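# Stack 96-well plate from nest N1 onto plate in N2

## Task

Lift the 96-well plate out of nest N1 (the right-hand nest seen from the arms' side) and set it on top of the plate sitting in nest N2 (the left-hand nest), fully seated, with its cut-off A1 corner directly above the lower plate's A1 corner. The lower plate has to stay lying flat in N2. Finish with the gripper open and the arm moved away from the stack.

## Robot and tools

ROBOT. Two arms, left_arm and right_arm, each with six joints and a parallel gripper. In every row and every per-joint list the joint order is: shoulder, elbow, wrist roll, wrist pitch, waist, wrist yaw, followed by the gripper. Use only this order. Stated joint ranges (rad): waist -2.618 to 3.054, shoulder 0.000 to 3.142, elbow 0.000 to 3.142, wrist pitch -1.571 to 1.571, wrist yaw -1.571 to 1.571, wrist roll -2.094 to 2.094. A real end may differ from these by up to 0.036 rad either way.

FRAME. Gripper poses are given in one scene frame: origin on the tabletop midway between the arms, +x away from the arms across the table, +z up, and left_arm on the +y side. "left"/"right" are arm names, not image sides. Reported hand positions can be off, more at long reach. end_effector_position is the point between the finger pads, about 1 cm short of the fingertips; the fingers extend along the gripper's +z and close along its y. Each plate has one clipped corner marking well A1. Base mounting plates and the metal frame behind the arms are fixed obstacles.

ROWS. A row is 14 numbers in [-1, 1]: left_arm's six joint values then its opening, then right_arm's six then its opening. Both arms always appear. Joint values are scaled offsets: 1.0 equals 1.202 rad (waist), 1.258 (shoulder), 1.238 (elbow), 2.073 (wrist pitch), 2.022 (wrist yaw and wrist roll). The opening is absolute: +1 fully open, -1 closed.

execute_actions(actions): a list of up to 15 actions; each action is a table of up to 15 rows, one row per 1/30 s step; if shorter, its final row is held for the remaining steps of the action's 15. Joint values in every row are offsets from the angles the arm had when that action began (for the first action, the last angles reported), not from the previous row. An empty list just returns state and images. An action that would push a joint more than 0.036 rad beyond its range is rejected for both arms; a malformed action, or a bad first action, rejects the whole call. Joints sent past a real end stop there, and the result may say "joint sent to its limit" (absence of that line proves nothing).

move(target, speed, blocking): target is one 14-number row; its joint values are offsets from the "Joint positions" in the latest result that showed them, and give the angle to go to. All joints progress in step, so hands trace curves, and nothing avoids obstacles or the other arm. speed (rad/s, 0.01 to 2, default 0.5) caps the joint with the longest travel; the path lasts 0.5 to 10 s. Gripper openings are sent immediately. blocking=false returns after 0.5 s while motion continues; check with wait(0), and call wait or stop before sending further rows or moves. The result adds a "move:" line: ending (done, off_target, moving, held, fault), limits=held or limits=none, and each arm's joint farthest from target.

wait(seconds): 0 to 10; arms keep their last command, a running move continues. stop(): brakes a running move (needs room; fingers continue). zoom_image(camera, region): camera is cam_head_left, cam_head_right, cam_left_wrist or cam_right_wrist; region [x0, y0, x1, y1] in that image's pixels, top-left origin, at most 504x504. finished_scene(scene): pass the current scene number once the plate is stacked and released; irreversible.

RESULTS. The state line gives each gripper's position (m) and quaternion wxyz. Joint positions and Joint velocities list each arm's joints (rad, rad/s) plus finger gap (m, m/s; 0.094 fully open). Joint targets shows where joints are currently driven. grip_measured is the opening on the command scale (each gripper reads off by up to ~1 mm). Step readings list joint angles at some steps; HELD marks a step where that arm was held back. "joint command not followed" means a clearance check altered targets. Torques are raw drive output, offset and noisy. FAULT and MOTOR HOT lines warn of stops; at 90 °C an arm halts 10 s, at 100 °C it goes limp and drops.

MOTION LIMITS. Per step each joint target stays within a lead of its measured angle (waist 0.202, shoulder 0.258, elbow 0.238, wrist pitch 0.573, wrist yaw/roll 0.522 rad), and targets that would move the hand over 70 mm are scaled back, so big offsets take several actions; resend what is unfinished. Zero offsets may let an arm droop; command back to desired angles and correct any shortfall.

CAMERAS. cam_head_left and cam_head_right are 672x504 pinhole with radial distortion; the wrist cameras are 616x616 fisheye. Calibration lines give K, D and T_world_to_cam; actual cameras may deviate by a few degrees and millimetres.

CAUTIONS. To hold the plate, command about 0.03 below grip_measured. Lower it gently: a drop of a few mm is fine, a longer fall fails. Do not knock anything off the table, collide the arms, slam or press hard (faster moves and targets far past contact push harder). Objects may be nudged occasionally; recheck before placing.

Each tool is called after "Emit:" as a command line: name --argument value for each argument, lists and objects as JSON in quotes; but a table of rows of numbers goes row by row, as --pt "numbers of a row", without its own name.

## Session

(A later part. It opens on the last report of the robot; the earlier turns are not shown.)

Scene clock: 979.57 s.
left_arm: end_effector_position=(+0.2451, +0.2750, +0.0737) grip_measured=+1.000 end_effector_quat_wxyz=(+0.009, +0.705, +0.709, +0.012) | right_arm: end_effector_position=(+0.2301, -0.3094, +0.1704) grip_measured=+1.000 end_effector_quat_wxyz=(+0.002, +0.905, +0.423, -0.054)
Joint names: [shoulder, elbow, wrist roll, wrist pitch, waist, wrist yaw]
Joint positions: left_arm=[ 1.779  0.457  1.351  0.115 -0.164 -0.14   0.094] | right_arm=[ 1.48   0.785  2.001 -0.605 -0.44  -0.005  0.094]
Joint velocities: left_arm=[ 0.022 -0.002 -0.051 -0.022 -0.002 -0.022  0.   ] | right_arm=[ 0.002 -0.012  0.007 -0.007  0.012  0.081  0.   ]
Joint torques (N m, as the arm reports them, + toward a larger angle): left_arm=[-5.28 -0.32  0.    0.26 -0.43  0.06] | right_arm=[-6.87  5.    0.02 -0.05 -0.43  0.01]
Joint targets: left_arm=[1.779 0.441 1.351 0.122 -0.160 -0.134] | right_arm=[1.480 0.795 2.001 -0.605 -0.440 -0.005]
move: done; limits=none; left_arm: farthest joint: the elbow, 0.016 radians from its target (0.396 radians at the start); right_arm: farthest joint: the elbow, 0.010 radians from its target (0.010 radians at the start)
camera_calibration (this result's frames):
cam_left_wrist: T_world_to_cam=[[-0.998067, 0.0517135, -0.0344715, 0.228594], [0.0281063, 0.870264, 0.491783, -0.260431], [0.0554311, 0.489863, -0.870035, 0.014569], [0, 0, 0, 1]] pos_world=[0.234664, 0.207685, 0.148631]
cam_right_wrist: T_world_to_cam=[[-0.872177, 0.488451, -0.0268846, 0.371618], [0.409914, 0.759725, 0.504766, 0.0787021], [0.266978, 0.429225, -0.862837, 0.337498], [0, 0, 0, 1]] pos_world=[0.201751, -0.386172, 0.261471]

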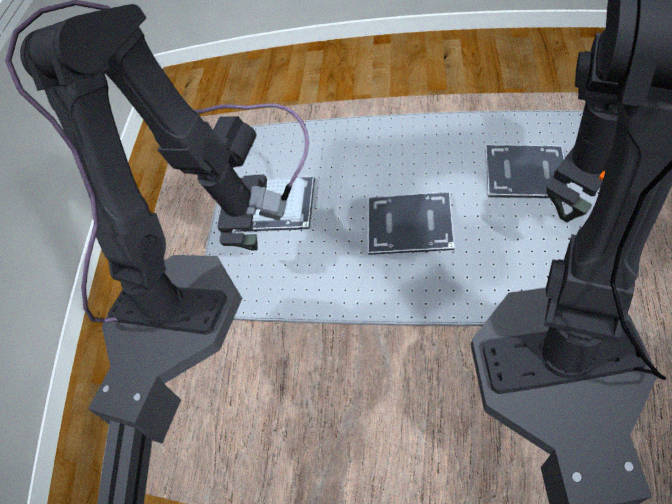

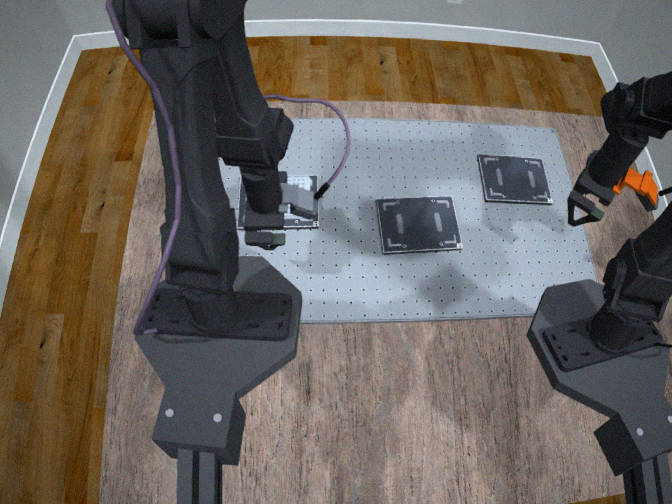

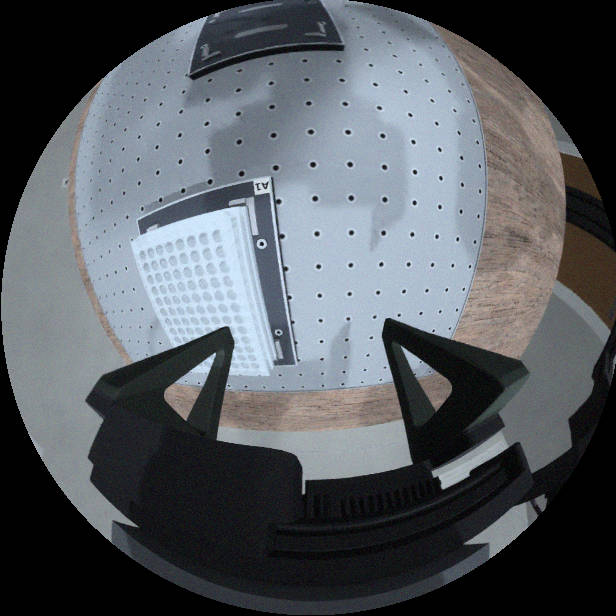

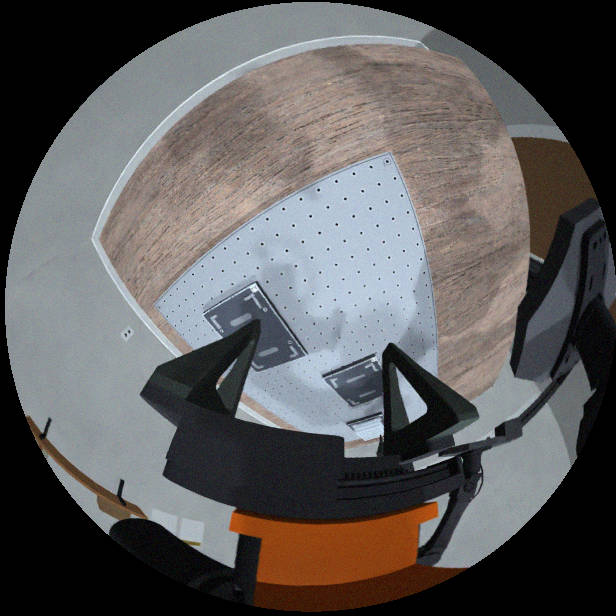

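Emit:
move --target '[-0.43,0.0,0,-0.25,0.003,0.003,1.0, 0,0.008,0,0,0,0,1.0]' --speed 0.5

Scene clock: 1022.93 s.
left_arm: end_effector_position=(+0.2402, +0.2880, +0.1634) grip_measured=+1.000 end_effector_quat_wxyz=(+0.016, +0.704, +0.710, +0.016) | right_arm: end_effector_position=(+0.2301, -0.3094, +0.1704) grip_measured=+1.000 end_effector_quat_wxyz=(+0.002, +0.905, +0.423, -0.054)
Joint names: [shoulder, elbow, wrist roll, wrist pitch, waist, wrist yaw]
Joint positions: left_arm=[ 1.258  0.457  1.351 -0.39  -0.164 -0.14   0.094] | right_arm=[ 1.48   0.785  2.001 -0.605 -0.44  -0.005  0.094]
Joint velocities: left_arm=[-0.012 -0.022 -0.022 -0.007  0.007  0.007  0.   ] | right_arm=[ 0.002 -0.002 -0.022 -0.007  0.012 -0.051  0.   ]
Joint torques (N m, as the arm reports them, + toward a larger angle): left_arm=[-5.04  3.04  0.    0.08 -0.16  0.06] | right_arm=[-6.88  4.99  0.01 -0.06 -0.42  0.01]
Joint targets: left_arm=[1.238 0.457 1.351 -0.404 -0.160 -0.134] | right_arm=[1.480 0.795 2.001 -0.605 -0.440 -0.005]
move: done; limits=none; left_arm: farthest joint: the shoulder, 0.020 radians from its target (0.541 radians at the start); right_arm: farthest joint: the elbow, 0.010 radians from its target (0.010 radians at the start)
camera_calibration (this result's frames):
cam_left_wrist: T_world_to_cam=[[-0.997483, 0.0493935, -0.0508701, 0.229374], [0.0182433, 0.872073, 0.489036, -0.313484], [0.0685176, 0.486877, -0.870779, 0.0843364], [0, 0, 0, 1]] pos_world=[0.228737, 0.22099, 0.238411]
cam_right_wrist: T_world_to_cam=[[-0.872177, 0.488451, -0.0268846, 0.371618], [0.409914, 0.759725, 0.504766, 0.0787021], [0.266978, 0.429225, -0.862837, 0.337498], [0, 0, 0, 1]] pos_world=[0.201751, -0.386172, 0.261471]

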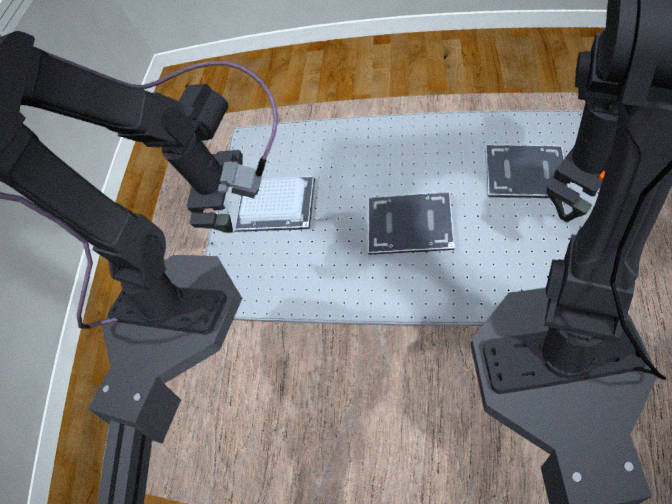

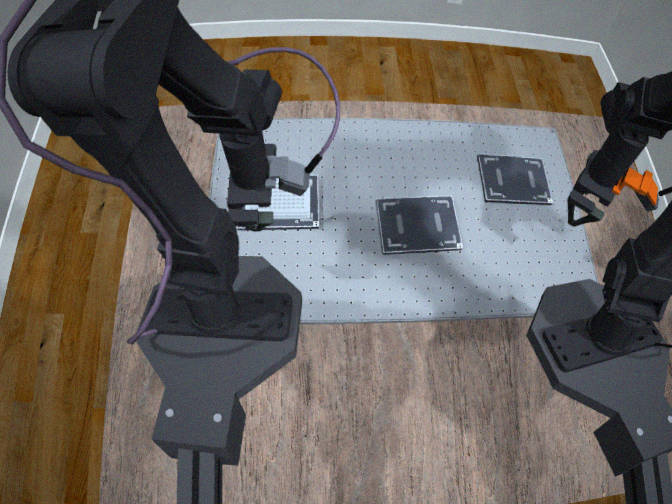

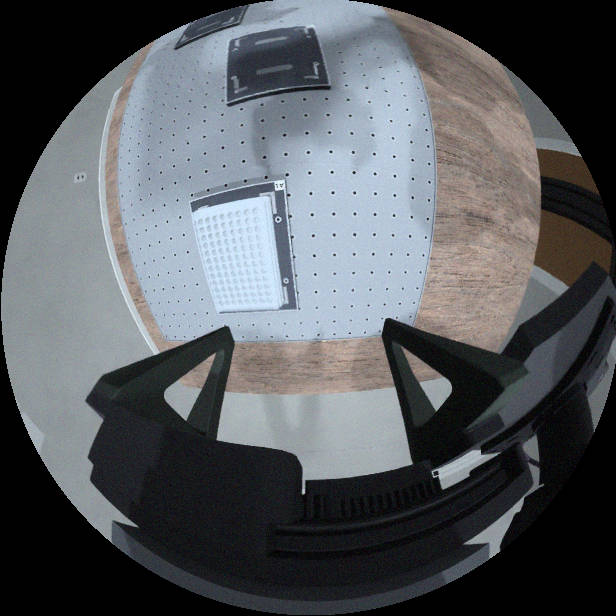

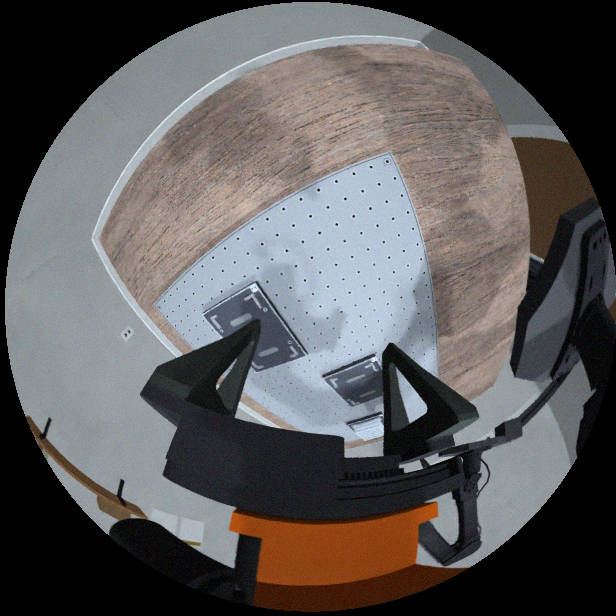

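Emit:
zoom_image --camera "cam_left_wrist" --region '[180,170,310,320]'

Emit:
zoom_image --camera "cam_head_left" --region '[225,165,325,240]'

Region (180, 170, 310, 320) of cam_left_wrist's 616x616 image, scaled by 3.360, with more detail than that image has; it fills the left 437 columns of this view, and the rest is white.

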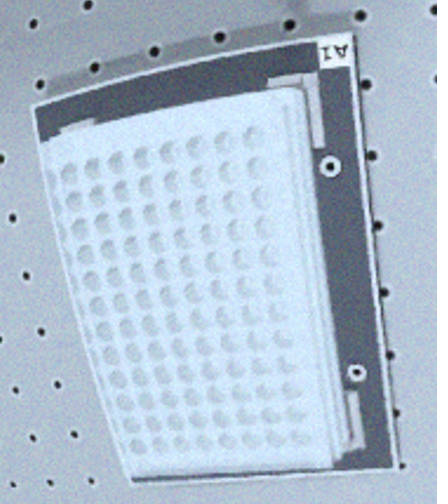

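Region (225, 165, 325, 240) of cam_head_left's 672x504 image, scaled by 5.040, with more detail than that image has; it fills the top 378 rows of this view, and the rest is white.

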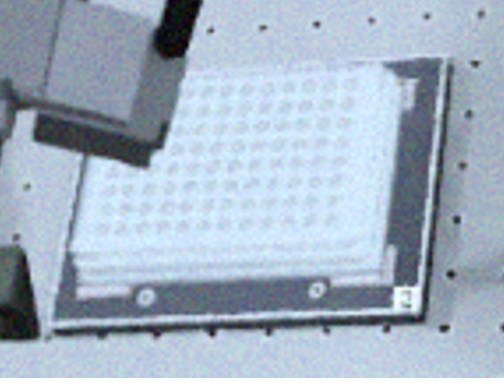

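Emit:
move --target '[-0.25,0.005,0,-0.12,0.003,0.003,1.0, 0,0.008,0,0,0,0,1.0]' --speed 0.5

Scene clock: 1032.47 s.
left_arm: end_effector_position=(+0.2297, +0.2964, +0.2086) grip_measured=+1.000 end_effector_quat_wxyz=(+0.041, +0.700, +0.712, +0.032) | right_arm: end_effector_position=(+0.2301, -0.3094, +0.1704) grip_measured=+1.000 end_effector_quat_wxyz=(+0.002, +0.905, +0.423, -0.054)
Joint names: [shoulder, elbow, wrist roll, wrist pitch, waist, wrist yaw]
Joint positions: left_arm=[ 0.963  0.457  1.351 -0.626 -0.164 -0.14   0.094] | right_arm=[ 1.48   0.785  2.001 -0.605 -0.44  -0.005  0.094]
Joint velocities: left_arm=[-0.002 -0.012  0.007 -0.022  0.002  0.051  0.   ] | right_arm=[-0.007  0.012  0.022 -0.051  0.012 -0.007  0.   ]
Joint torques (N m, as the arm reports them, + toward a larger angle): left_arm=[-3.85  4.48  0.    0.21  0.02  0.06] | right_arm=[-6.85  4.98  0.01 -0.04 -0.43  0.01]
Joint targets: left_arm=[0.943 0.463 1.351 -0.639 -0.160 -0.134] | right_arm=[1.480 0.795 2.001 -0.605 -0.440 -0.005]
move: done; limits=none; left_arm: farthest joint: the shoulder, 0.020 radians from its target (0.314 radians at the start); right_arm: farthest joint: the elbow, 0.010 radians from its target (0.010 radians at the start)
camera_calibration (this result's frames):
cam_left_wrist: T_world_to_cam=[[-0.993304, 0.0408275, -0.108076, 0.234312], [-0.0159272, 0.878151, 0.478117, -0.334376], [0.114428, 0.476637, -0.871621, 0.113038], [0, 0, 0, 1]] pos_world=[0.214483, 0.230188, 0.283721]
cam_right_wrist: T_world_to_cam=[[-0.872177, 0.488451, -0.0268846, 0.371618], [0.409914, 0.759725, 0.504766, 0.0787021], [0.266978, 0.429225, -0.862837, 0.337498], [0, 0, 0, 1]] pos_world=[0.201751, -0.386172, 0.261471]

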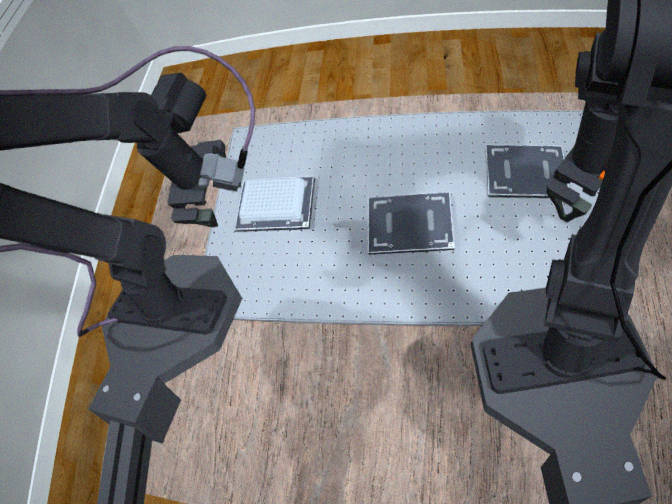

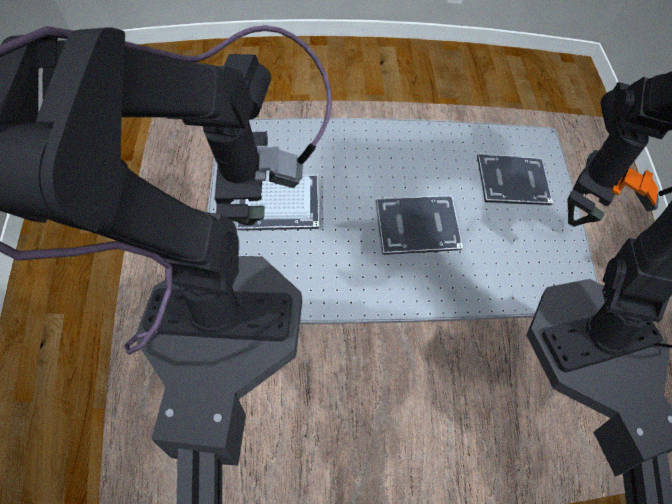

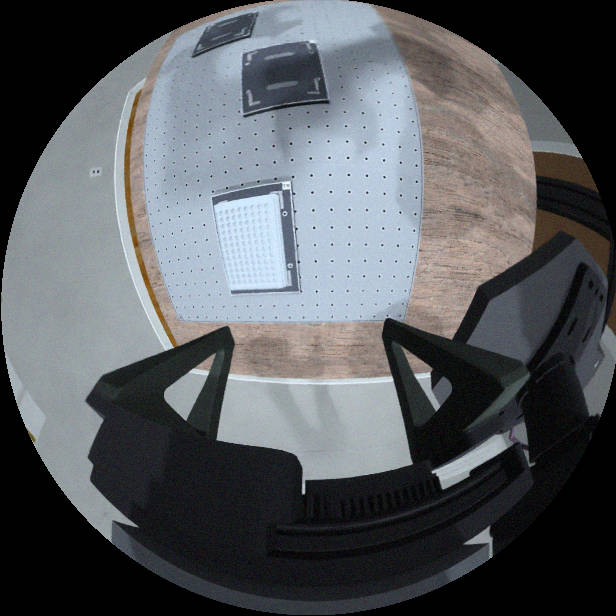

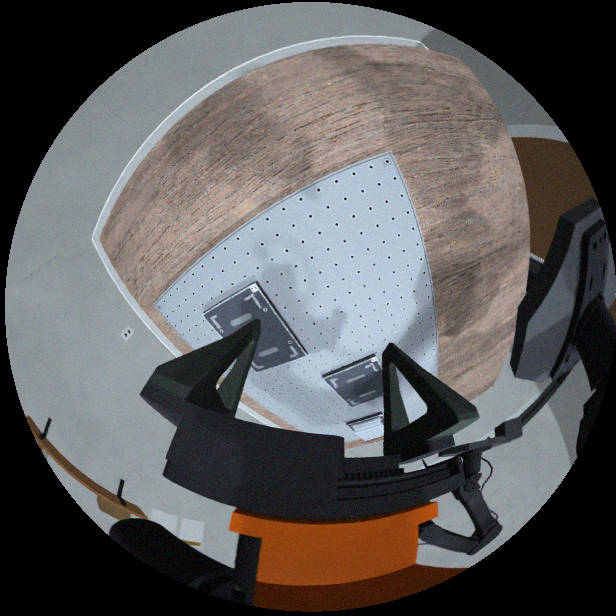

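The stack looks nested along the side and end I could check, and both arms are clear of it, so I'm ending scene 2.

Emit:
finished_scene --scene 2

The scene is finished: the task was done.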